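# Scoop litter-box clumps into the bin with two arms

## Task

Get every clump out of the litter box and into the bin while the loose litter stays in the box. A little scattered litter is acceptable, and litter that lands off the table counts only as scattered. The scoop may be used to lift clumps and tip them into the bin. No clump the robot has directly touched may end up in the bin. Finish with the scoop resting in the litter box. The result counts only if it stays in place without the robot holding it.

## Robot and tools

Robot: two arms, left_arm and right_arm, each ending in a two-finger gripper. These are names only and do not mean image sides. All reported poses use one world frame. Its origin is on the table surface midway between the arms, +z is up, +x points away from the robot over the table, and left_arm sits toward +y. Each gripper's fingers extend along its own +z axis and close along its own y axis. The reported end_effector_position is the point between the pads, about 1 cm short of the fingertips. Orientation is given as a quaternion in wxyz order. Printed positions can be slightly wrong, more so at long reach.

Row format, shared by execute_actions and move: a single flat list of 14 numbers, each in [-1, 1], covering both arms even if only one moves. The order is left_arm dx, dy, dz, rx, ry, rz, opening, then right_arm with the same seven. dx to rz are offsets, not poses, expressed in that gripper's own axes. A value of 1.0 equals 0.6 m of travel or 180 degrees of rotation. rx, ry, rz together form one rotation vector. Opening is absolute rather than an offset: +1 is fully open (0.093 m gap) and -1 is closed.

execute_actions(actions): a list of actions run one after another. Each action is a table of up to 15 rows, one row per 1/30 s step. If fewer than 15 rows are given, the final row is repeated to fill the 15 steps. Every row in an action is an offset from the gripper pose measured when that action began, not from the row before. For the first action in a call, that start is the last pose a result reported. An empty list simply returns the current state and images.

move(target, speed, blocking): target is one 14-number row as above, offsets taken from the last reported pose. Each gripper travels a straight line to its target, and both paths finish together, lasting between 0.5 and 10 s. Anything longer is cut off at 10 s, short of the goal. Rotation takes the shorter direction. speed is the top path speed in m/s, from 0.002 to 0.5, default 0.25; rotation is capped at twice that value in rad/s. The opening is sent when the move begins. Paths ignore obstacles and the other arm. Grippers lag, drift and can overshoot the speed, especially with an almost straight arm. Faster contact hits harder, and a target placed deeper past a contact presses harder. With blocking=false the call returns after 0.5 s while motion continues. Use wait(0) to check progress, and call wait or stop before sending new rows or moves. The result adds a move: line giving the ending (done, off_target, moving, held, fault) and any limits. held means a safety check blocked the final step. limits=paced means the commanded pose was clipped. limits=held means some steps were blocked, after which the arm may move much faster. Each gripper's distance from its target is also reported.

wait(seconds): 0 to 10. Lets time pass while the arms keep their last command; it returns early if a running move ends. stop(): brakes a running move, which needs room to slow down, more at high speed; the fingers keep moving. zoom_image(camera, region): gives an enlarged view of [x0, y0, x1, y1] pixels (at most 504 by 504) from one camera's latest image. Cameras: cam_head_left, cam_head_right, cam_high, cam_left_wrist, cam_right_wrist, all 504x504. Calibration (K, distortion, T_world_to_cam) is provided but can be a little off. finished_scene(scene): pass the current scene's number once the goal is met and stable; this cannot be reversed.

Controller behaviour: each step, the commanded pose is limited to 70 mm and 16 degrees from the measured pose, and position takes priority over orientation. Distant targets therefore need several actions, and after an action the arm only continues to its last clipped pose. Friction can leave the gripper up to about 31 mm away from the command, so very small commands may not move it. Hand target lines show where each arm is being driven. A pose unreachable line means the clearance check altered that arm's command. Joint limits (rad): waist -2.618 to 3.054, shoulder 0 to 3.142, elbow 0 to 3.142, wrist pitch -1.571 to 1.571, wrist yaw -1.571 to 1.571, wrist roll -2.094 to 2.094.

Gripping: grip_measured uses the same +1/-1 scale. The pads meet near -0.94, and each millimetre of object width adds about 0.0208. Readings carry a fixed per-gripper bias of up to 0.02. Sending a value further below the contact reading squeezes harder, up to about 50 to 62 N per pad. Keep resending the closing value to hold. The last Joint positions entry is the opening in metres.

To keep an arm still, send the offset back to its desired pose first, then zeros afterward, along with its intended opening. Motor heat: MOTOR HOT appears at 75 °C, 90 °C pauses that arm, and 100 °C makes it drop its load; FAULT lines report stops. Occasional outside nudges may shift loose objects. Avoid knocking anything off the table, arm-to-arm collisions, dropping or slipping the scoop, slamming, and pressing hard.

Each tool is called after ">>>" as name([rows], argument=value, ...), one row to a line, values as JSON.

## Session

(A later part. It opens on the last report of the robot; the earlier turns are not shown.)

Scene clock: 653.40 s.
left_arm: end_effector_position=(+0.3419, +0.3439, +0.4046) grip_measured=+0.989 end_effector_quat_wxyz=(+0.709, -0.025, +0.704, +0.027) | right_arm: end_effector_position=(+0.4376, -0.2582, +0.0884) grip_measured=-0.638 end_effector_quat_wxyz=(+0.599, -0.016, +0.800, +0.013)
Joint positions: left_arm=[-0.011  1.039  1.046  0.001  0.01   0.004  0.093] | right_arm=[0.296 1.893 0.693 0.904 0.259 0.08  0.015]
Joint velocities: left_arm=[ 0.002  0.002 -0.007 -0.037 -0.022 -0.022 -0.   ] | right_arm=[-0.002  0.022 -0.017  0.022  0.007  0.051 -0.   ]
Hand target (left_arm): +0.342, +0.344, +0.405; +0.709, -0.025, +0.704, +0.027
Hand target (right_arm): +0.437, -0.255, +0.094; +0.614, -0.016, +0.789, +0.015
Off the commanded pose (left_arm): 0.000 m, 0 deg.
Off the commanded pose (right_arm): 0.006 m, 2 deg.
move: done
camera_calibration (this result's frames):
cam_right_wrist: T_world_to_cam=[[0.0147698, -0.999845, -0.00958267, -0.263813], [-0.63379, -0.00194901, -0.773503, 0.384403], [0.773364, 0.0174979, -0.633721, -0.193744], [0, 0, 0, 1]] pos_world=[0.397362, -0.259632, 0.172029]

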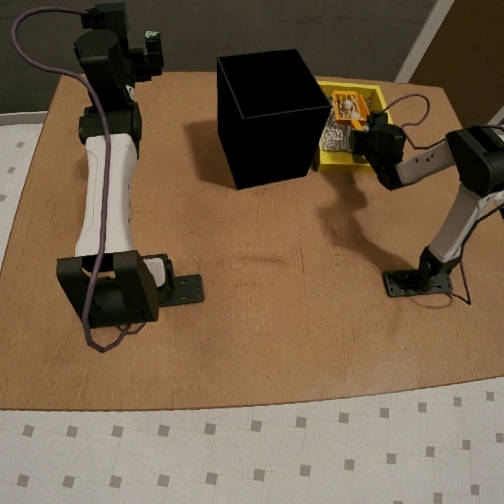

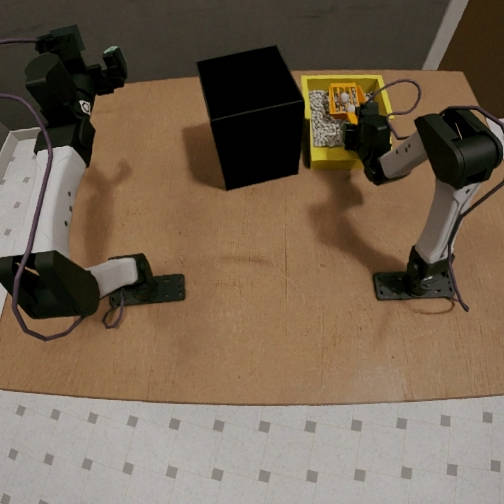

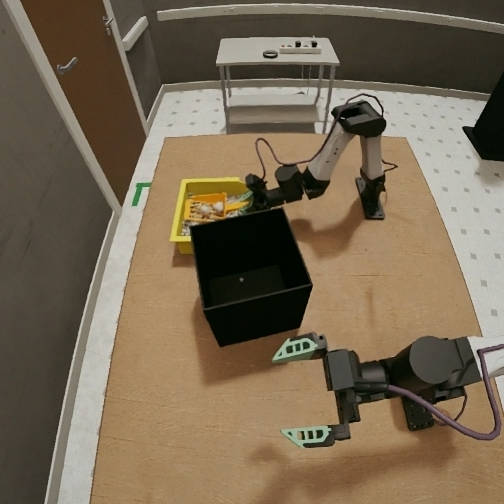

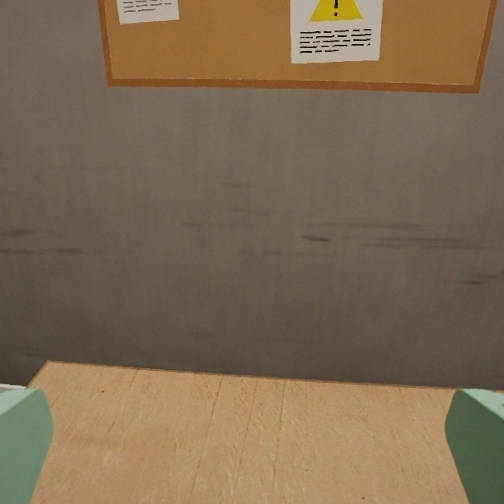

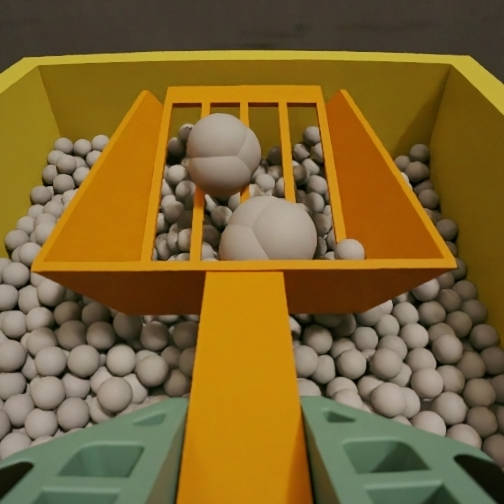

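>>> move(target=[0,0,0,0,0,0,1, -0.3598,0.0208,-0.292,-0.0943,-0.005,-0.0277,-0.7], speed=0.22)

Scene clock: 661.77 s.
left_arm: end_effector_position=(+0.3419, +0.3439, +0.4046) grip_measured=+0.989 end_effector_quat_wxyz=(+0.709, -0.025, +0.704, +0.027) | right_arm: end_effector_position=(+0.3326, -0.2517, +0.3270) grip_measured=-0.638 end_effector_quat_wxyz=(+0.577, -0.140, +0.798, +0.104)
Joint positions: left_arm=[-0.011  1.039  1.046  0.001  0.01   0.004  0.093] | right_arm=[ 0.246  1.102  1.077 -0.294 -0.085 -0.023  0.015]
Joint velocities: left_arm=[ 0.002  0.002  0.002 -0.081  0.066  0.007 -0.   ] | right_arm=[-0.017  0.012 -0.002  0.037 -0.007 -0.022  0.001]
Hand target (left_arm): +0.342, +0.344, +0.405; +0.709, -0.025, +0.704, +0.027
Hand target (right_arm): +0.333, -0.254, +0.346; +0.598, -0.139, +0.782, +0.105
Off the commanded pose (left_arm): 0.000 m, 0 deg.
Off the commanded pose (right_arm): 0.018 m, 3 deg.
move: off_target (right_arm)
camera_calibration (this result's frames):
cam_right_wrist: T_world_to_cam=[[0.317386, -0.948228, -0.0113873, -0.340507], [-0.627324, -0.200939, -0.752388, 0.443302], [0.711147, 0.245941, -0.658622, 0.124831], [0, 0, 0, 1]] pos_world=[0.297392, -0.264503, 0.411874]

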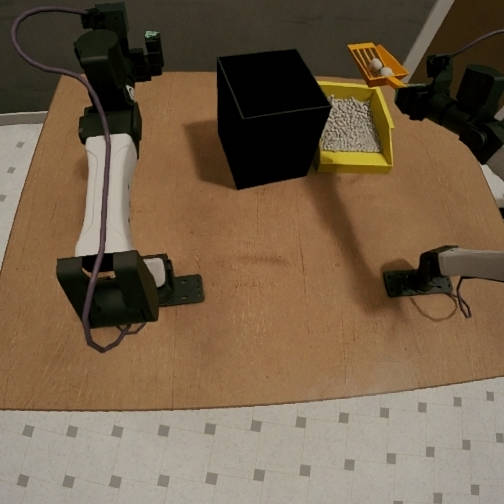

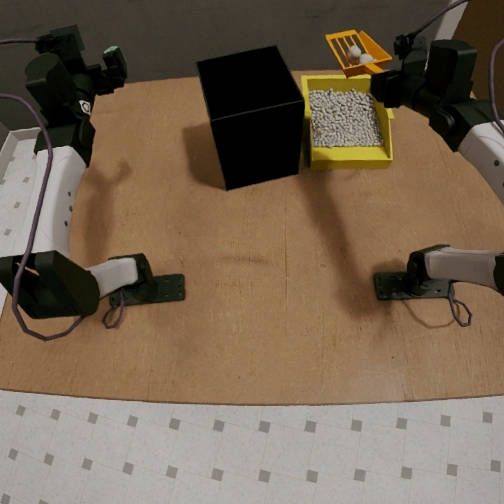

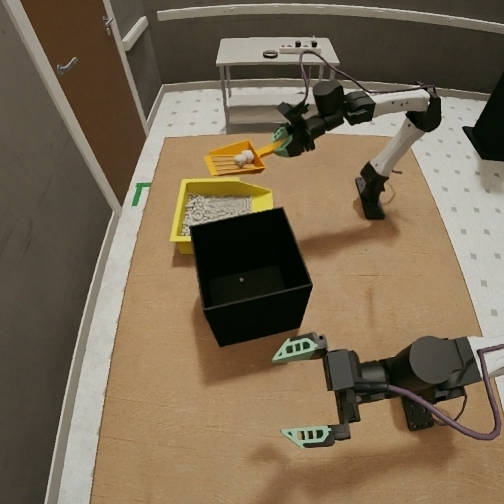

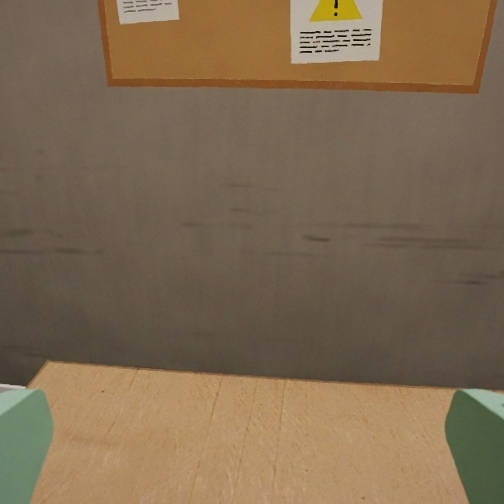

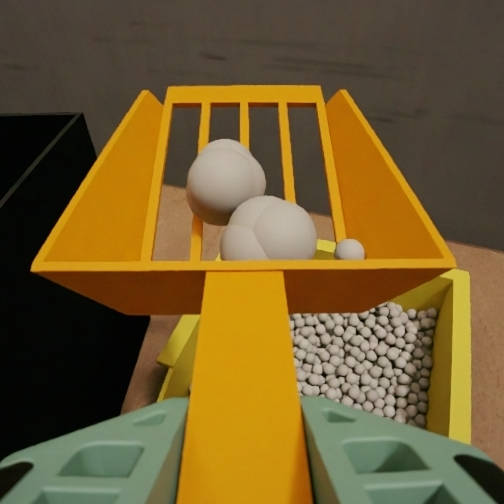

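>>> move(target=[0,0,0,0,0,0,1, -0.0857,0.2738,-0.0495,-0.1161,0,-0.0381,-0.7], speed=0.18)

>>> zoom_image(camera="cam_head_right", region=[280, 60, 420, 180])

Scene clock: 669.17 s.
left_arm: end_effector_position=(+0.3419, +0.3439, +0.4046) grip_measured=+0.989 end_effector_quat_wxyz=(+0.709, -0.025, +0.704, +0.027) | right_arm: end_effector_position=(+0.2648, -0.1070, +0.3735) grip_measured=-0.638 end_effector_quat_wxyz=(+0.533, -0.291, +0.766, +0.210)
Joint positions: left_arm=[-0.011  1.039  1.046  0.001  0.01   0.004  0.093] | right_arm=[ 0.69   1.213  1.362 -0.498 -0.031  0.002  0.015]
Joint velocities: left_arm=[ 0.007 -0.007 -0.017 -0.022 -0.022 -0.051  0.   ] | right_arm=[ 0.002 -0.012 -0.002  0.022 -0.007 -0.081  0.   ]
Hand target (left_arm): +0.342, +0.344, +0.405; +0.709, -0.025, +0.704, +0.027
Hand target (right_arm): +0.265, -0.104, +0.389; +0.549, -0.286, +0.755, +0.217
Off the commanded pose (left_arm): 0.000 m, 0 deg.
Off the commanded pose (right_arm): 0.014 m, 2 deg.
move: off_target (right_arm)
camera_calibration (this result's frames):
cam_right_wrist: T_world_to_cam=[[0.649756, -0.759938, -0.0176392, -0.246761], [-0.526902, -0.433539, -0.731039, 0.405328], [0.547897, 0.484291, -0.682108, 0.245569], [0, 0, 0, 1]] pos_world=[0.239356, -0.130725, 0.459463]

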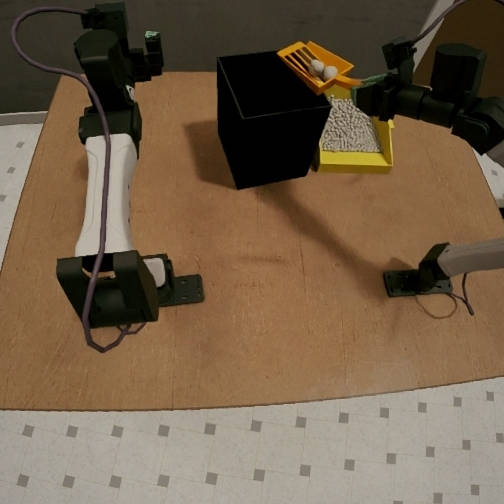

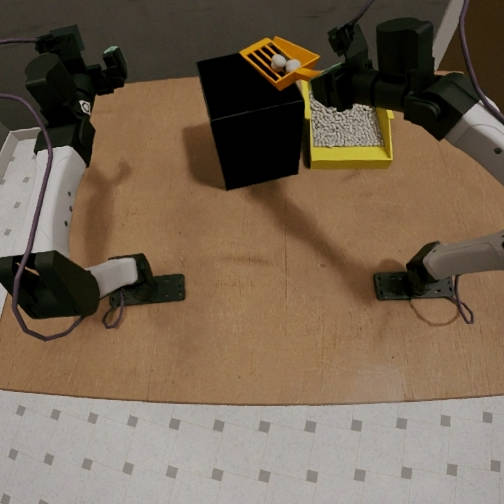

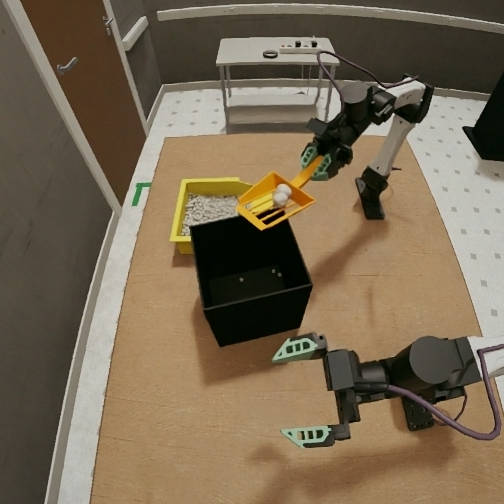

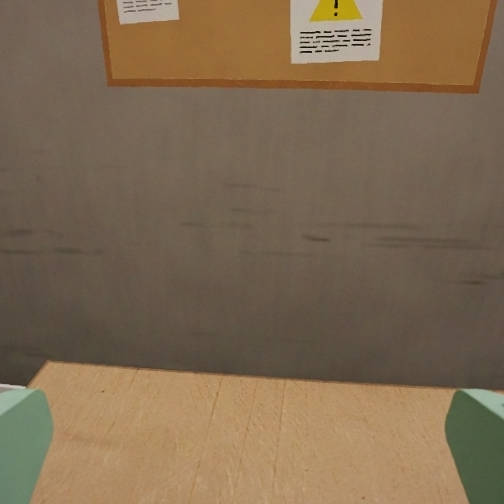

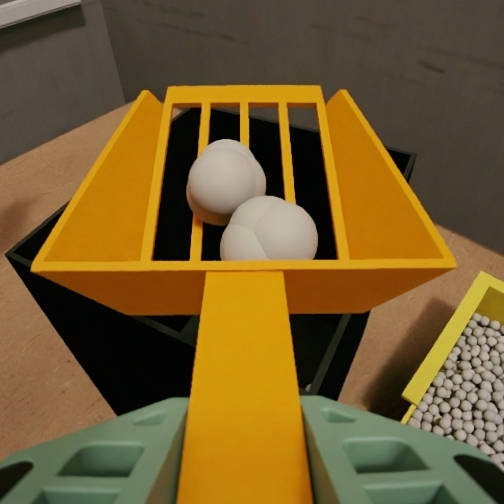

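Region (280, 60, 420, 180) of cam_head_right's 504x504 image, scaled by 3.600, with more detail than that image has; it fills the top 432 rows of this view, and the rest is white.

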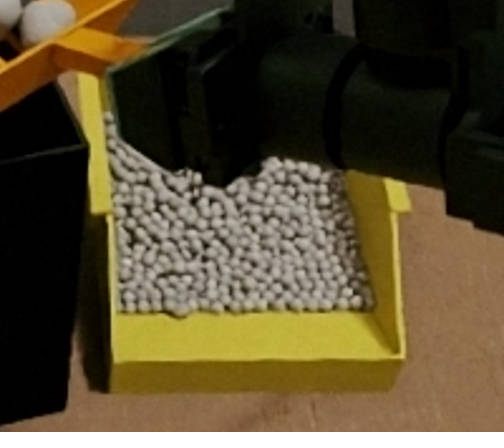

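>>> move(target=[0,0,0,0,0,0,1, -0.026,0,0.015,0,0.165,0,-0.7], speed=0.2)

Scene clock: 676.60 s.
left_arm: end_effector_position=(+0.3419, +0.3439, +0.4046) grip_measured=+0.989 end_effector_quat_wxyz=(+0.709, -0.025, +0.704, +0.027) | right_arm: end_effector_position=(+0.2749, -0.0984, +0.3809) grip_measured=-0.638 end_effector_quat_wxyz=(+0.315, -0.337, +0.878, +0.128)
Joint positions: left_arm=[-0.011  1.039  1.046  0.001  0.01   0.004  0.093] | right_arm=[ 0.69   1.854  2.532 -1.555 -0.031 -0.016  0.015]
Joint velocities: left_arm=[-0.007 -0.007 -0.012 -0.007 -0.022 -0.066 -0.001] | right_arm=[ 0.002 -0.002 -0.007  0.022 -0.007 -0.037 -0.001]
Hand target (left_arm): +0.342, +0.344, +0.405; +0.709, -0.025, +0.704, +0.027
Hand target (right_arm): +0.276, -0.097, +0.384; +0.320, -0.339, +0.875, +0.129
Off the commanded pose (left_arm): 0.000 m, 0 deg.
Off the commanded pose (right_arm): 0.004 m, 1 deg.
joint sent to its limit (right arm) — the command would take joint 4 (wrist pitch) past its lower limit, so that joint was sent only as far as its limit.
move: done
camera_calibration (this result's frames):
cam_right_wrist: T_world_to_cam=[[0.653227, -0.75715, -0.00426086, -0.25249], [-0.725792, -0.624551, -0.288378, 0.287088], [0.215684, 0.191469, -0.957507, 0.408395], [0, 0, 0, 1]] pos_world=[0.285216, -0.0900664, 0.472755]

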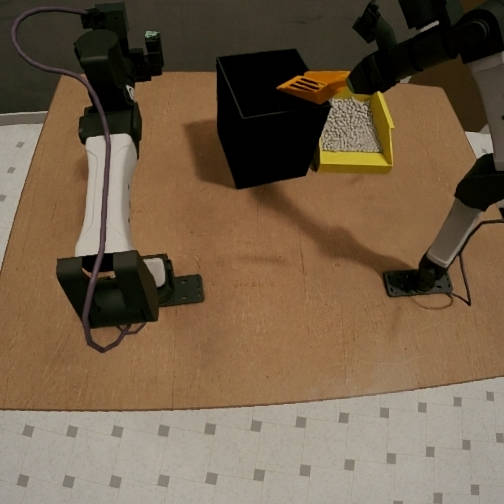

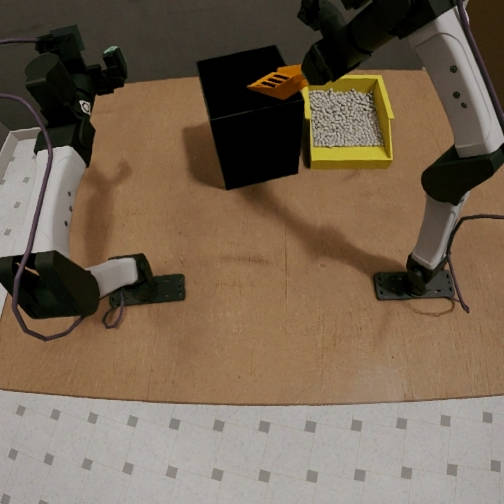

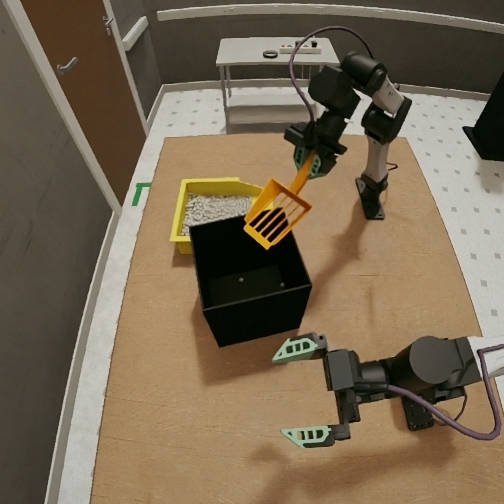

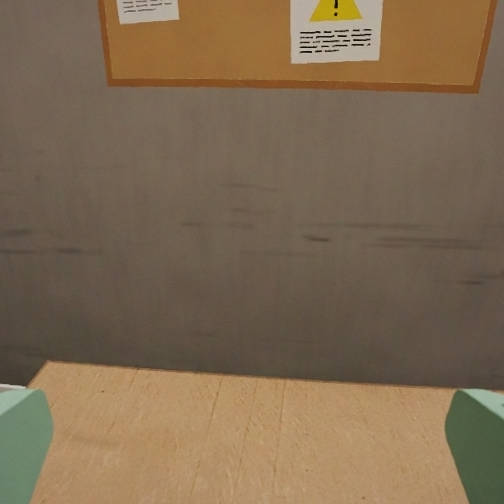

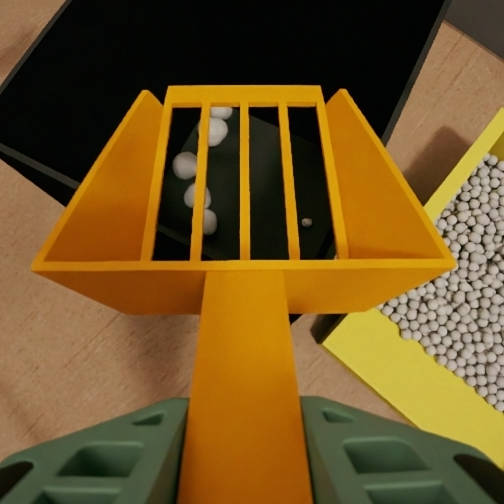

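All clumps look to be in the bin. Checking the box for leftovers.

>>> zoom_image(camera="cam_head_right", region=[290, 65, 410, 175])

Region (290, 65, 410, 175) of cam_head_right's 504x504 image, scaled by 4.200, with more detail than that image has; it fills the top 462 rows of this view, and the rest is white.

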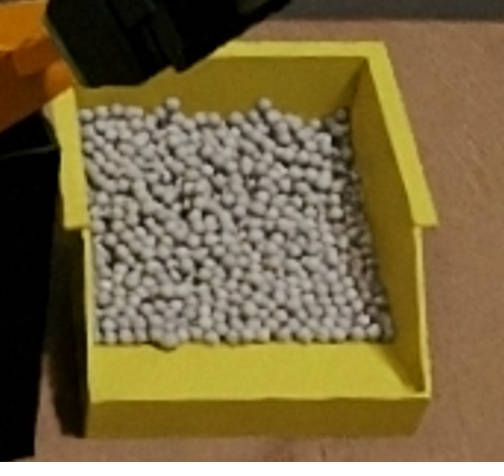

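>>> move(target=[0,0,0,0,0,0,1, 0.124,-0.1165,-0.1023,0.1285,-0.1438,0.0925,-0.7], speed=0.28)

Scene clock: 701.80 s.
left_arm: end_effector_position=(+0.3419, +0.3439, +0.4046) grip_measured=+0.989 end_effector_quat_wxyz=(+0.709, -0.025, +0.704, +0.027) | right_arm: end_effector_position=(+0.2486, -0.2174, +0.3751) grip_measured=-0.638 end_effector_quat_wxyz=(+0.523, -0.107, +0.843, +0.058)
Joint positions: left_arm=[-0.011  1.039  1.046  0.001  0.01   0.004  0.093] | right_arm=[ 0.69   1.08   1.428 -0.856  0.418  0.206  0.015]
Joint velocities: left_arm=[-0.007 -0.017 -0.012 -0.066  0.037 -0.022 -0.001] | right_arm=[-0.007  0.002  0.017  0.051  0.007  0.051  0.   ]
Hand target (left_arm): +0.342, +0.344, +0.405; +0.709, -0.025, +0.704, +0.027
Hand target (right_arm): +0.249, -0.216, +0.380; +0.538, -0.099, +0.835, +0.065
Off the commanded pose (left_arm): 0.000 m, 0 deg.
Off the commanded pose (right_arm): 0.006 m, 3 deg.
move: off_target (right_arm)
camera_calibration (this result's frames):
cam_right_wrist: T_world_to_cam=[[0.213914, -0.976775, 0.0123198, -0.270161], [-0.740053, -0.170278, -0.650636, 0.430151], [0.637623, 0.130063, -0.75929, 0.238681], [0, 0, 0, 1]] pos_world=[0.223937, -0.221684, 0.464428]

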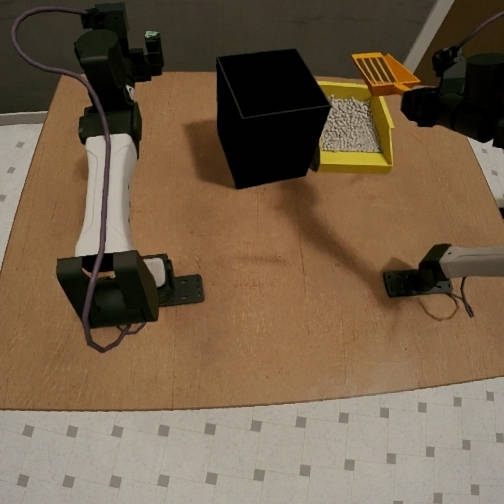

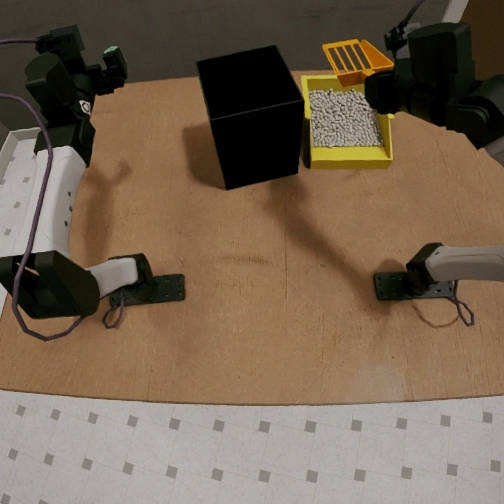

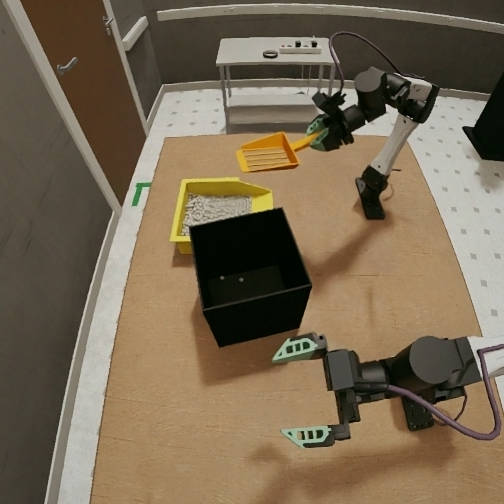

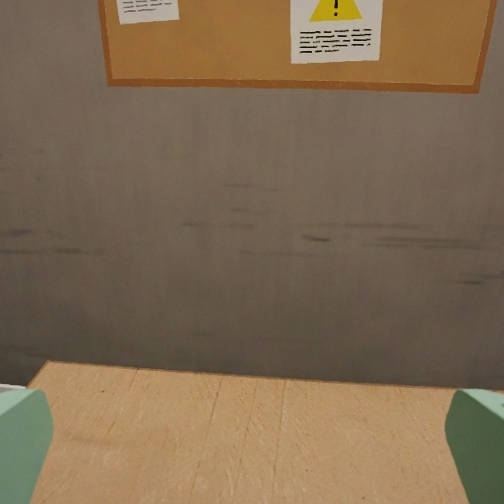

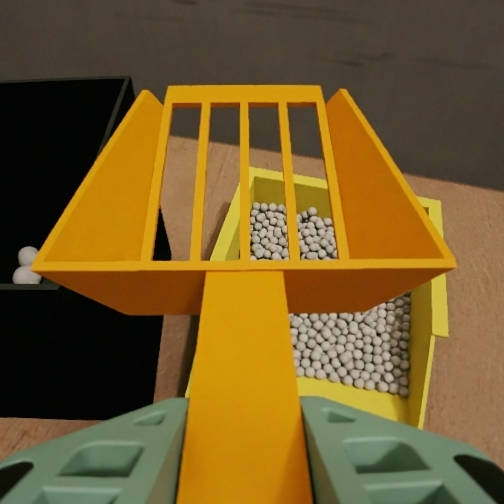

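>>> move(target=[0,0,0,0,0,0,1, 0.3338,-0.1197,0.4205,0.057,0.009,0.0343,-0.7], speed=0.25)

Scene clock: 710.97 s.
left_arm: end_effector_position=(+0.3419, +0.3439, +0.4046) grip_measured=+0.989 end_effector_quat_wxyz=(+0.709, -0.025, +0.704, +0.027) | right_arm: end_effector_position=(+0.3947, -0.2521, +0.0865) grip_measured=-0.638 end_effector_quat_wxyz=(+0.511, -0.019, +0.859, +0.004)
Joint positions: left_arm=[-0.011  1.039  1.046  0.001  0.01   0.004  0.093] | right_arm=[0.355 1.67  0.677 0.469 0.298 0.154 0.015]
Joint velocities: left_arm=[ 0.002 -0.017 -0.022 -0.037 -0.022 -0.051  0.001] | right_arm=[ 0.012 -0.002 -0.002  0.095  0.022  0.007 -0.001]
Hand target (left_arm): +0.342, +0.344, +0.405; +0.709, -0.025, +0.704, +0.027
Hand target (right_arm): +0.395, -0.256, +0.082; +0.514, -0.017, +0.857, +0.005
Off the commanded pose (left_arm): 0.000 m, 0 deg.
Off the commanded pose (right_arm): 0.008 m, 1 deg.
move: done
camera_calibration (this result's frames):
cam_right_wrist: T_world_to_cam=[[0.0087144, -0.999903, 0.0108687, -0.256449], [-0.782333, -0.013587, -0.622712, 0.398337], [0.622799, -0.00307637, -0.782376, -0.0948378], [0, 0, 0, 1]] pos_world=[0.372932, -0.251303, 0.176638]

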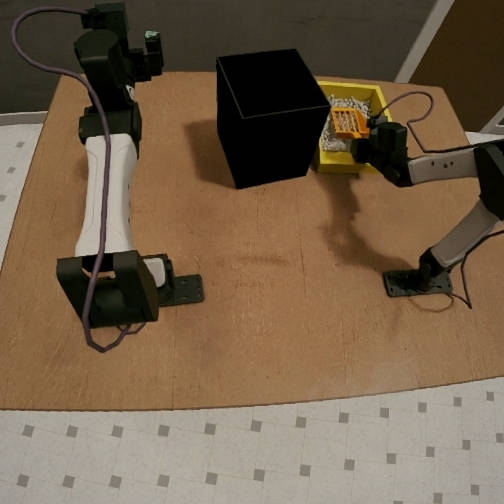

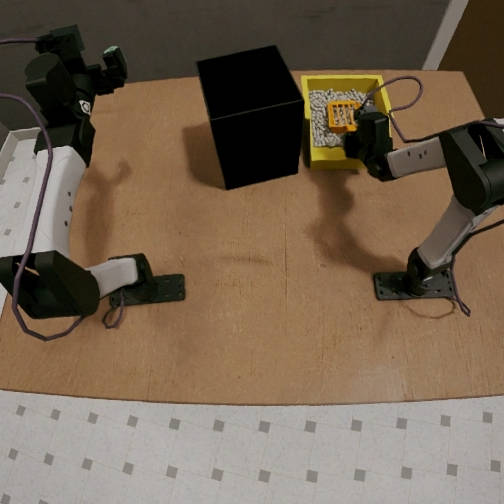

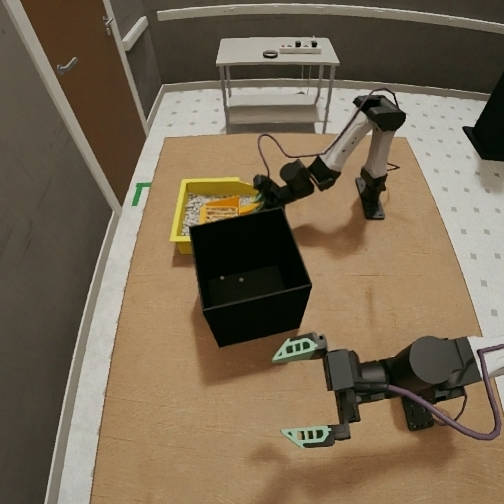

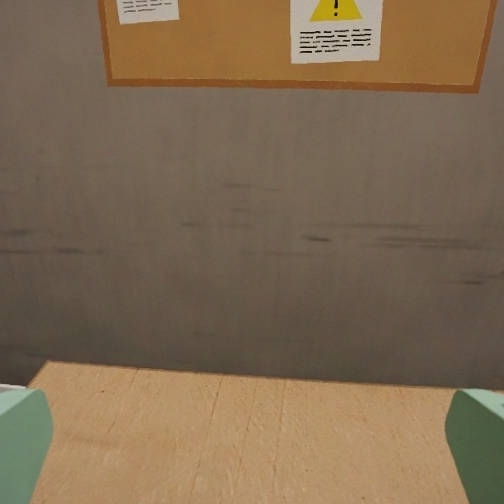

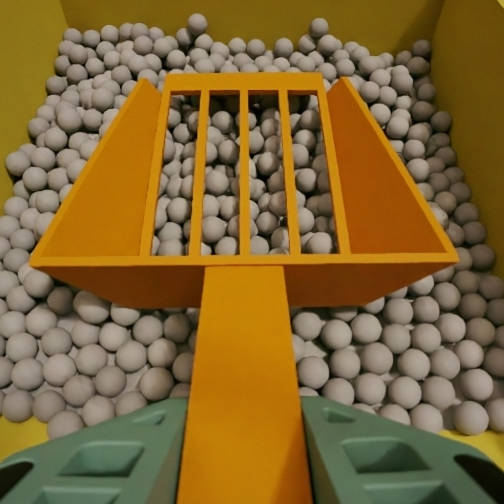

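>>> execute_actions([
  [[0,0,0,0,0,0,1,0.004,0,0.002,0,-0.003,0,-0.7],[0,0,0,0,0,0,1,0.006,0,0.003,0,-0.005,0,-0.7],[0,0,0,0,0,0,1,0.008,0,0.004,0,-0.007,0,-0.7],[0,0,0,0,0,0,1,0.010,0,0.005,0,-0.009,0,-0.7],[0,0,0,0,0,0,1,0.012,0,0.0065,0,-0.011,0,-0.7],[0,0,0,0,0,0,1,0.014,0,0.0075,0,-0.013,0,-0.7],[0,0,0,0,0,0,1,0.016,0,0.0085,0,-0.015,0,-0.7],[0,0,0,0,0,0,1,0.018,0,0.0095,0,-0.017,0,-0.7],[0,0,0,0,0,0,1,0.020,0,0.0105,0,-0.019,0,-0.7],[0,0,0,0,0,0,1,0.022,0,0.012,0,-0.021,0,-0.7]],
  [[0,0,0,0,0,0,1,0,0,0,0,0,0,-0.5],[0,0,0,0,0,0,1,0,0,0,0,0,0,-0.45],[0,0,0,0,0,0,1,0,0,0,0,0,0,-0.4],[0,0,0,0,0,0,1,0,0,0,0,0,0,-0.3],[0,0,0,0,0,0,1,0,0,0,0,0,0,-0.2],[0,0,0,0,0,0,1,0,0,0,0,0,0,0.0],[0,0,0,0,0,0,1,0,0,0,0,0,0,0.2]],
])

Scene clock: 724.30 s.
left_arm: end_effector_position=(+0.3419, +0.3439, +0.4046) grip_measured=+0.989 end_effector_quat_wxyz=(+0.709, -0.025, +0.704, +0.027) | right_arm: end_effector_position=(+0.3978, -0.2526, +0.0788) grip_measured=+0.197 end_effector_quat_wxyz=(+0.538, -0.014, +0.843, +0.007)
Joint positions: left_arm=[-0.011  1.039  1.046  0.001  0.01   0.004  0.093] | right_arm=[0.355 1.731 0.628 0.647 0.308 0.144 0.055]
Joint velocities: left_arm=[-0.002 -0.002  0.002  0.022 -0.051  0.022 -0.001] | right_arm=[ 0.002  0.007  0.002 -0.007 -0.022  0.037  0.001]
Hand target (left_arm): +0.342, +0.344, +0.405; +0.709, -0.025, +0.704, +0.027
Hand target (right_arm): +0.398, -0.253, +0.079; +0.538, -0.014, +0.843, +0.007
Off the commanded pose (left_arm): 0.000 m, 0 deg.
Off the commanded pose (right_arm): 0.000 m, 0 deg.
camera_calibration (this result's frames):
cam_right_wrist: T_world_to_cam=[[0.00405416, -0.999992, 0.00058349, -0.25425], [-0.741294, -0.00339697, -0.671172, 0.386096], [0.671169, 0.0022885, -0.741301, -0.123861], [0, 0, 0, 1]] pos_world=[0.370373, -0.252653, 0.167467]

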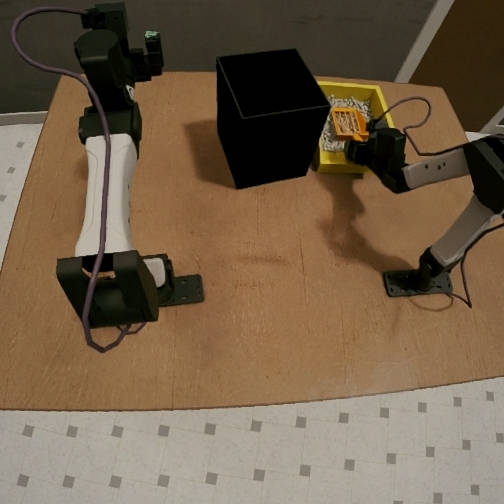

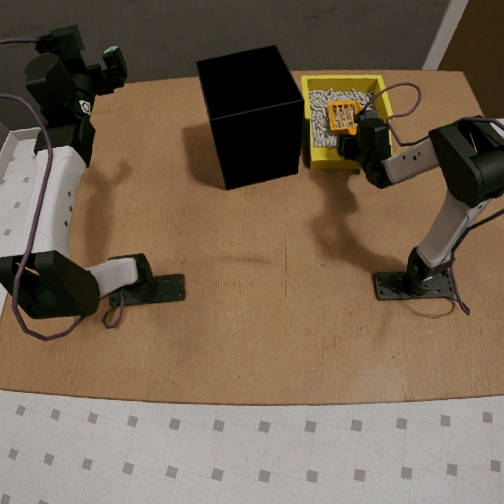

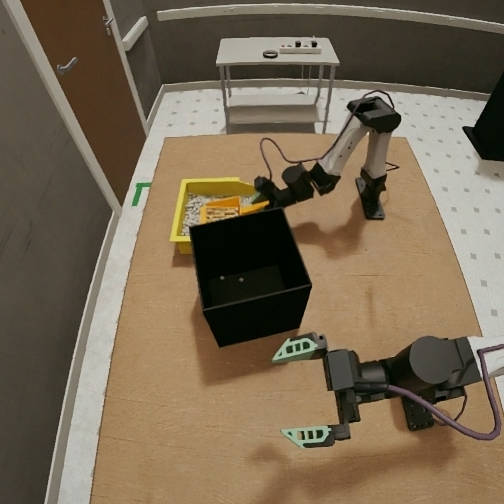

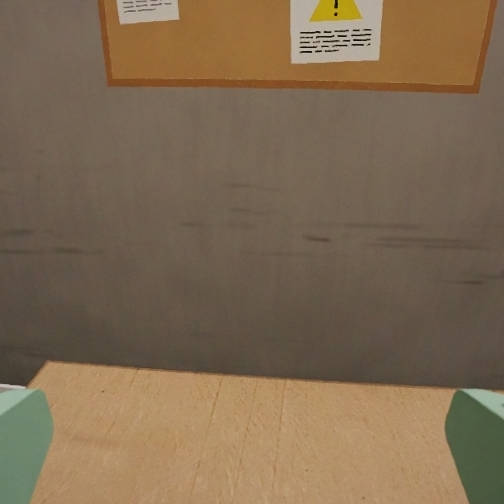

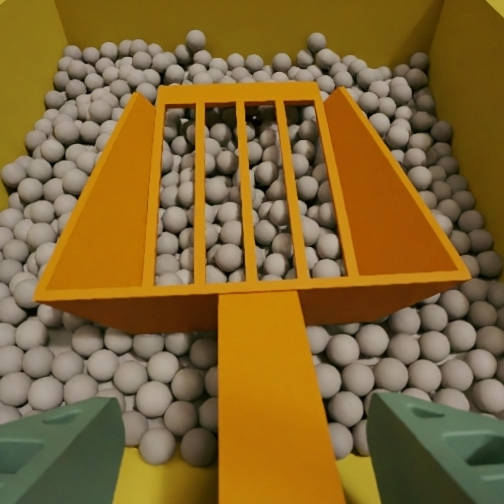

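>>> move(target=[0,0,0,0,0,0,1, -0.109,0,-0.161,0,0.03,0,0.4], speed=0.2)

Scene clock: 727.73 s.
left_arm: end_effector_position=(+0.3419, +0.3439, +0.4046) grip_measured=+0.989 end_effector_quat_wxyz=(+0.709, -0.025, +0.704, +0.027) | right_arm: end_effector_position=(+0.3380, -0.2596, +0.1736) grip_measured=+0.397 end_effector_quat_wxyz=(+0.496, -0.015, +0.868, +0.006)
Joint positions: left_arm=[-0.011  1.039  1.046  0.001  0.01   0.004  0.093] | right_arm=[ 0.407  1.245  0.745 -0.067  0.337  0.203  0.064]
Joint velocities: left_arm=[-0.012  0.017 -0.007  0.051 -0.022 -0.066  0.001] | right_arm=[ 0.007 -0.007 -0.007  0.022 -0.022  0.022 -0.001]
Hand target (left_arm): +0.342, +0.344, +0.405; +0.709, -0.025, +0.704, +0.027
Hand target (right_arm): +0.339, -0.256, +0.179; +0.498, -0.015, +0.867, +0.007
Off the commanded pose (left_arm): 0.000 m, 0 deg.
Off the commanded pose (right_arm): 0.008 m, 0 deg.
move: done
camera_calibration (this result's frames):
cam_right_wrist: T_world_to_cam=[[0.00422416, -0.999984, 0.00369075, -0.261653], [-0.803299, -0.00559138, -0.595549, 0.412573], [0.59556, -0.000449082, -0.80331, 0.0221165], [0, 0, 0, 1]] pos_world=[0.319353, -0.259332, 0.264439]

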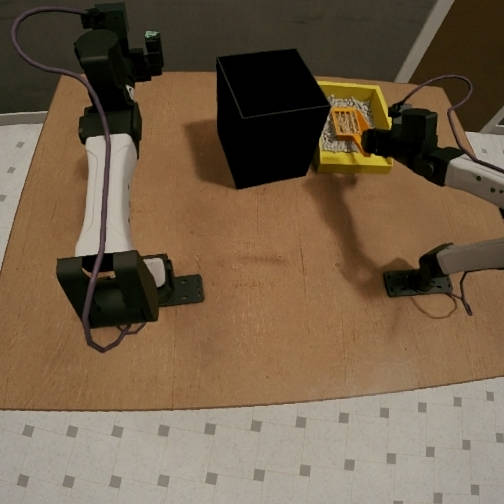

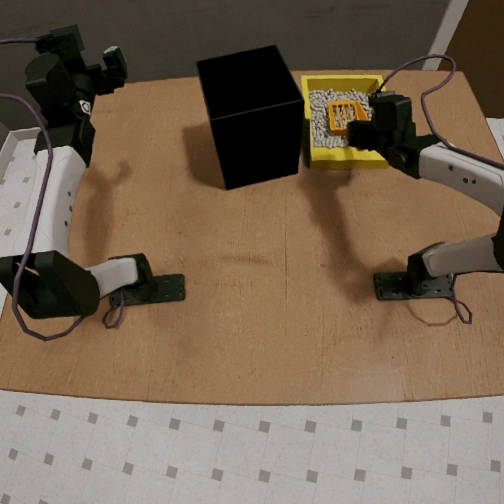

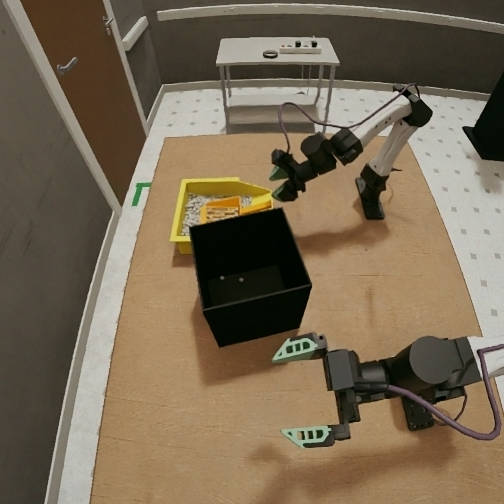

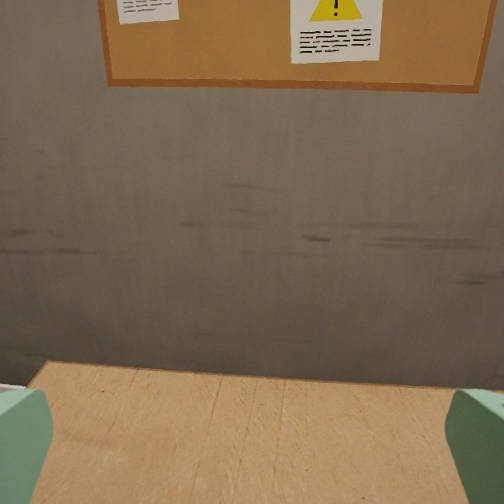

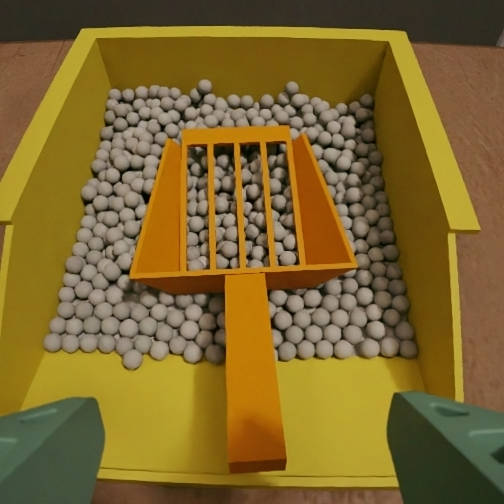

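The scoop lies fully in the box and no clumps remain.

>>> finished_scene(scene=1)

The scene is finished: the task was done.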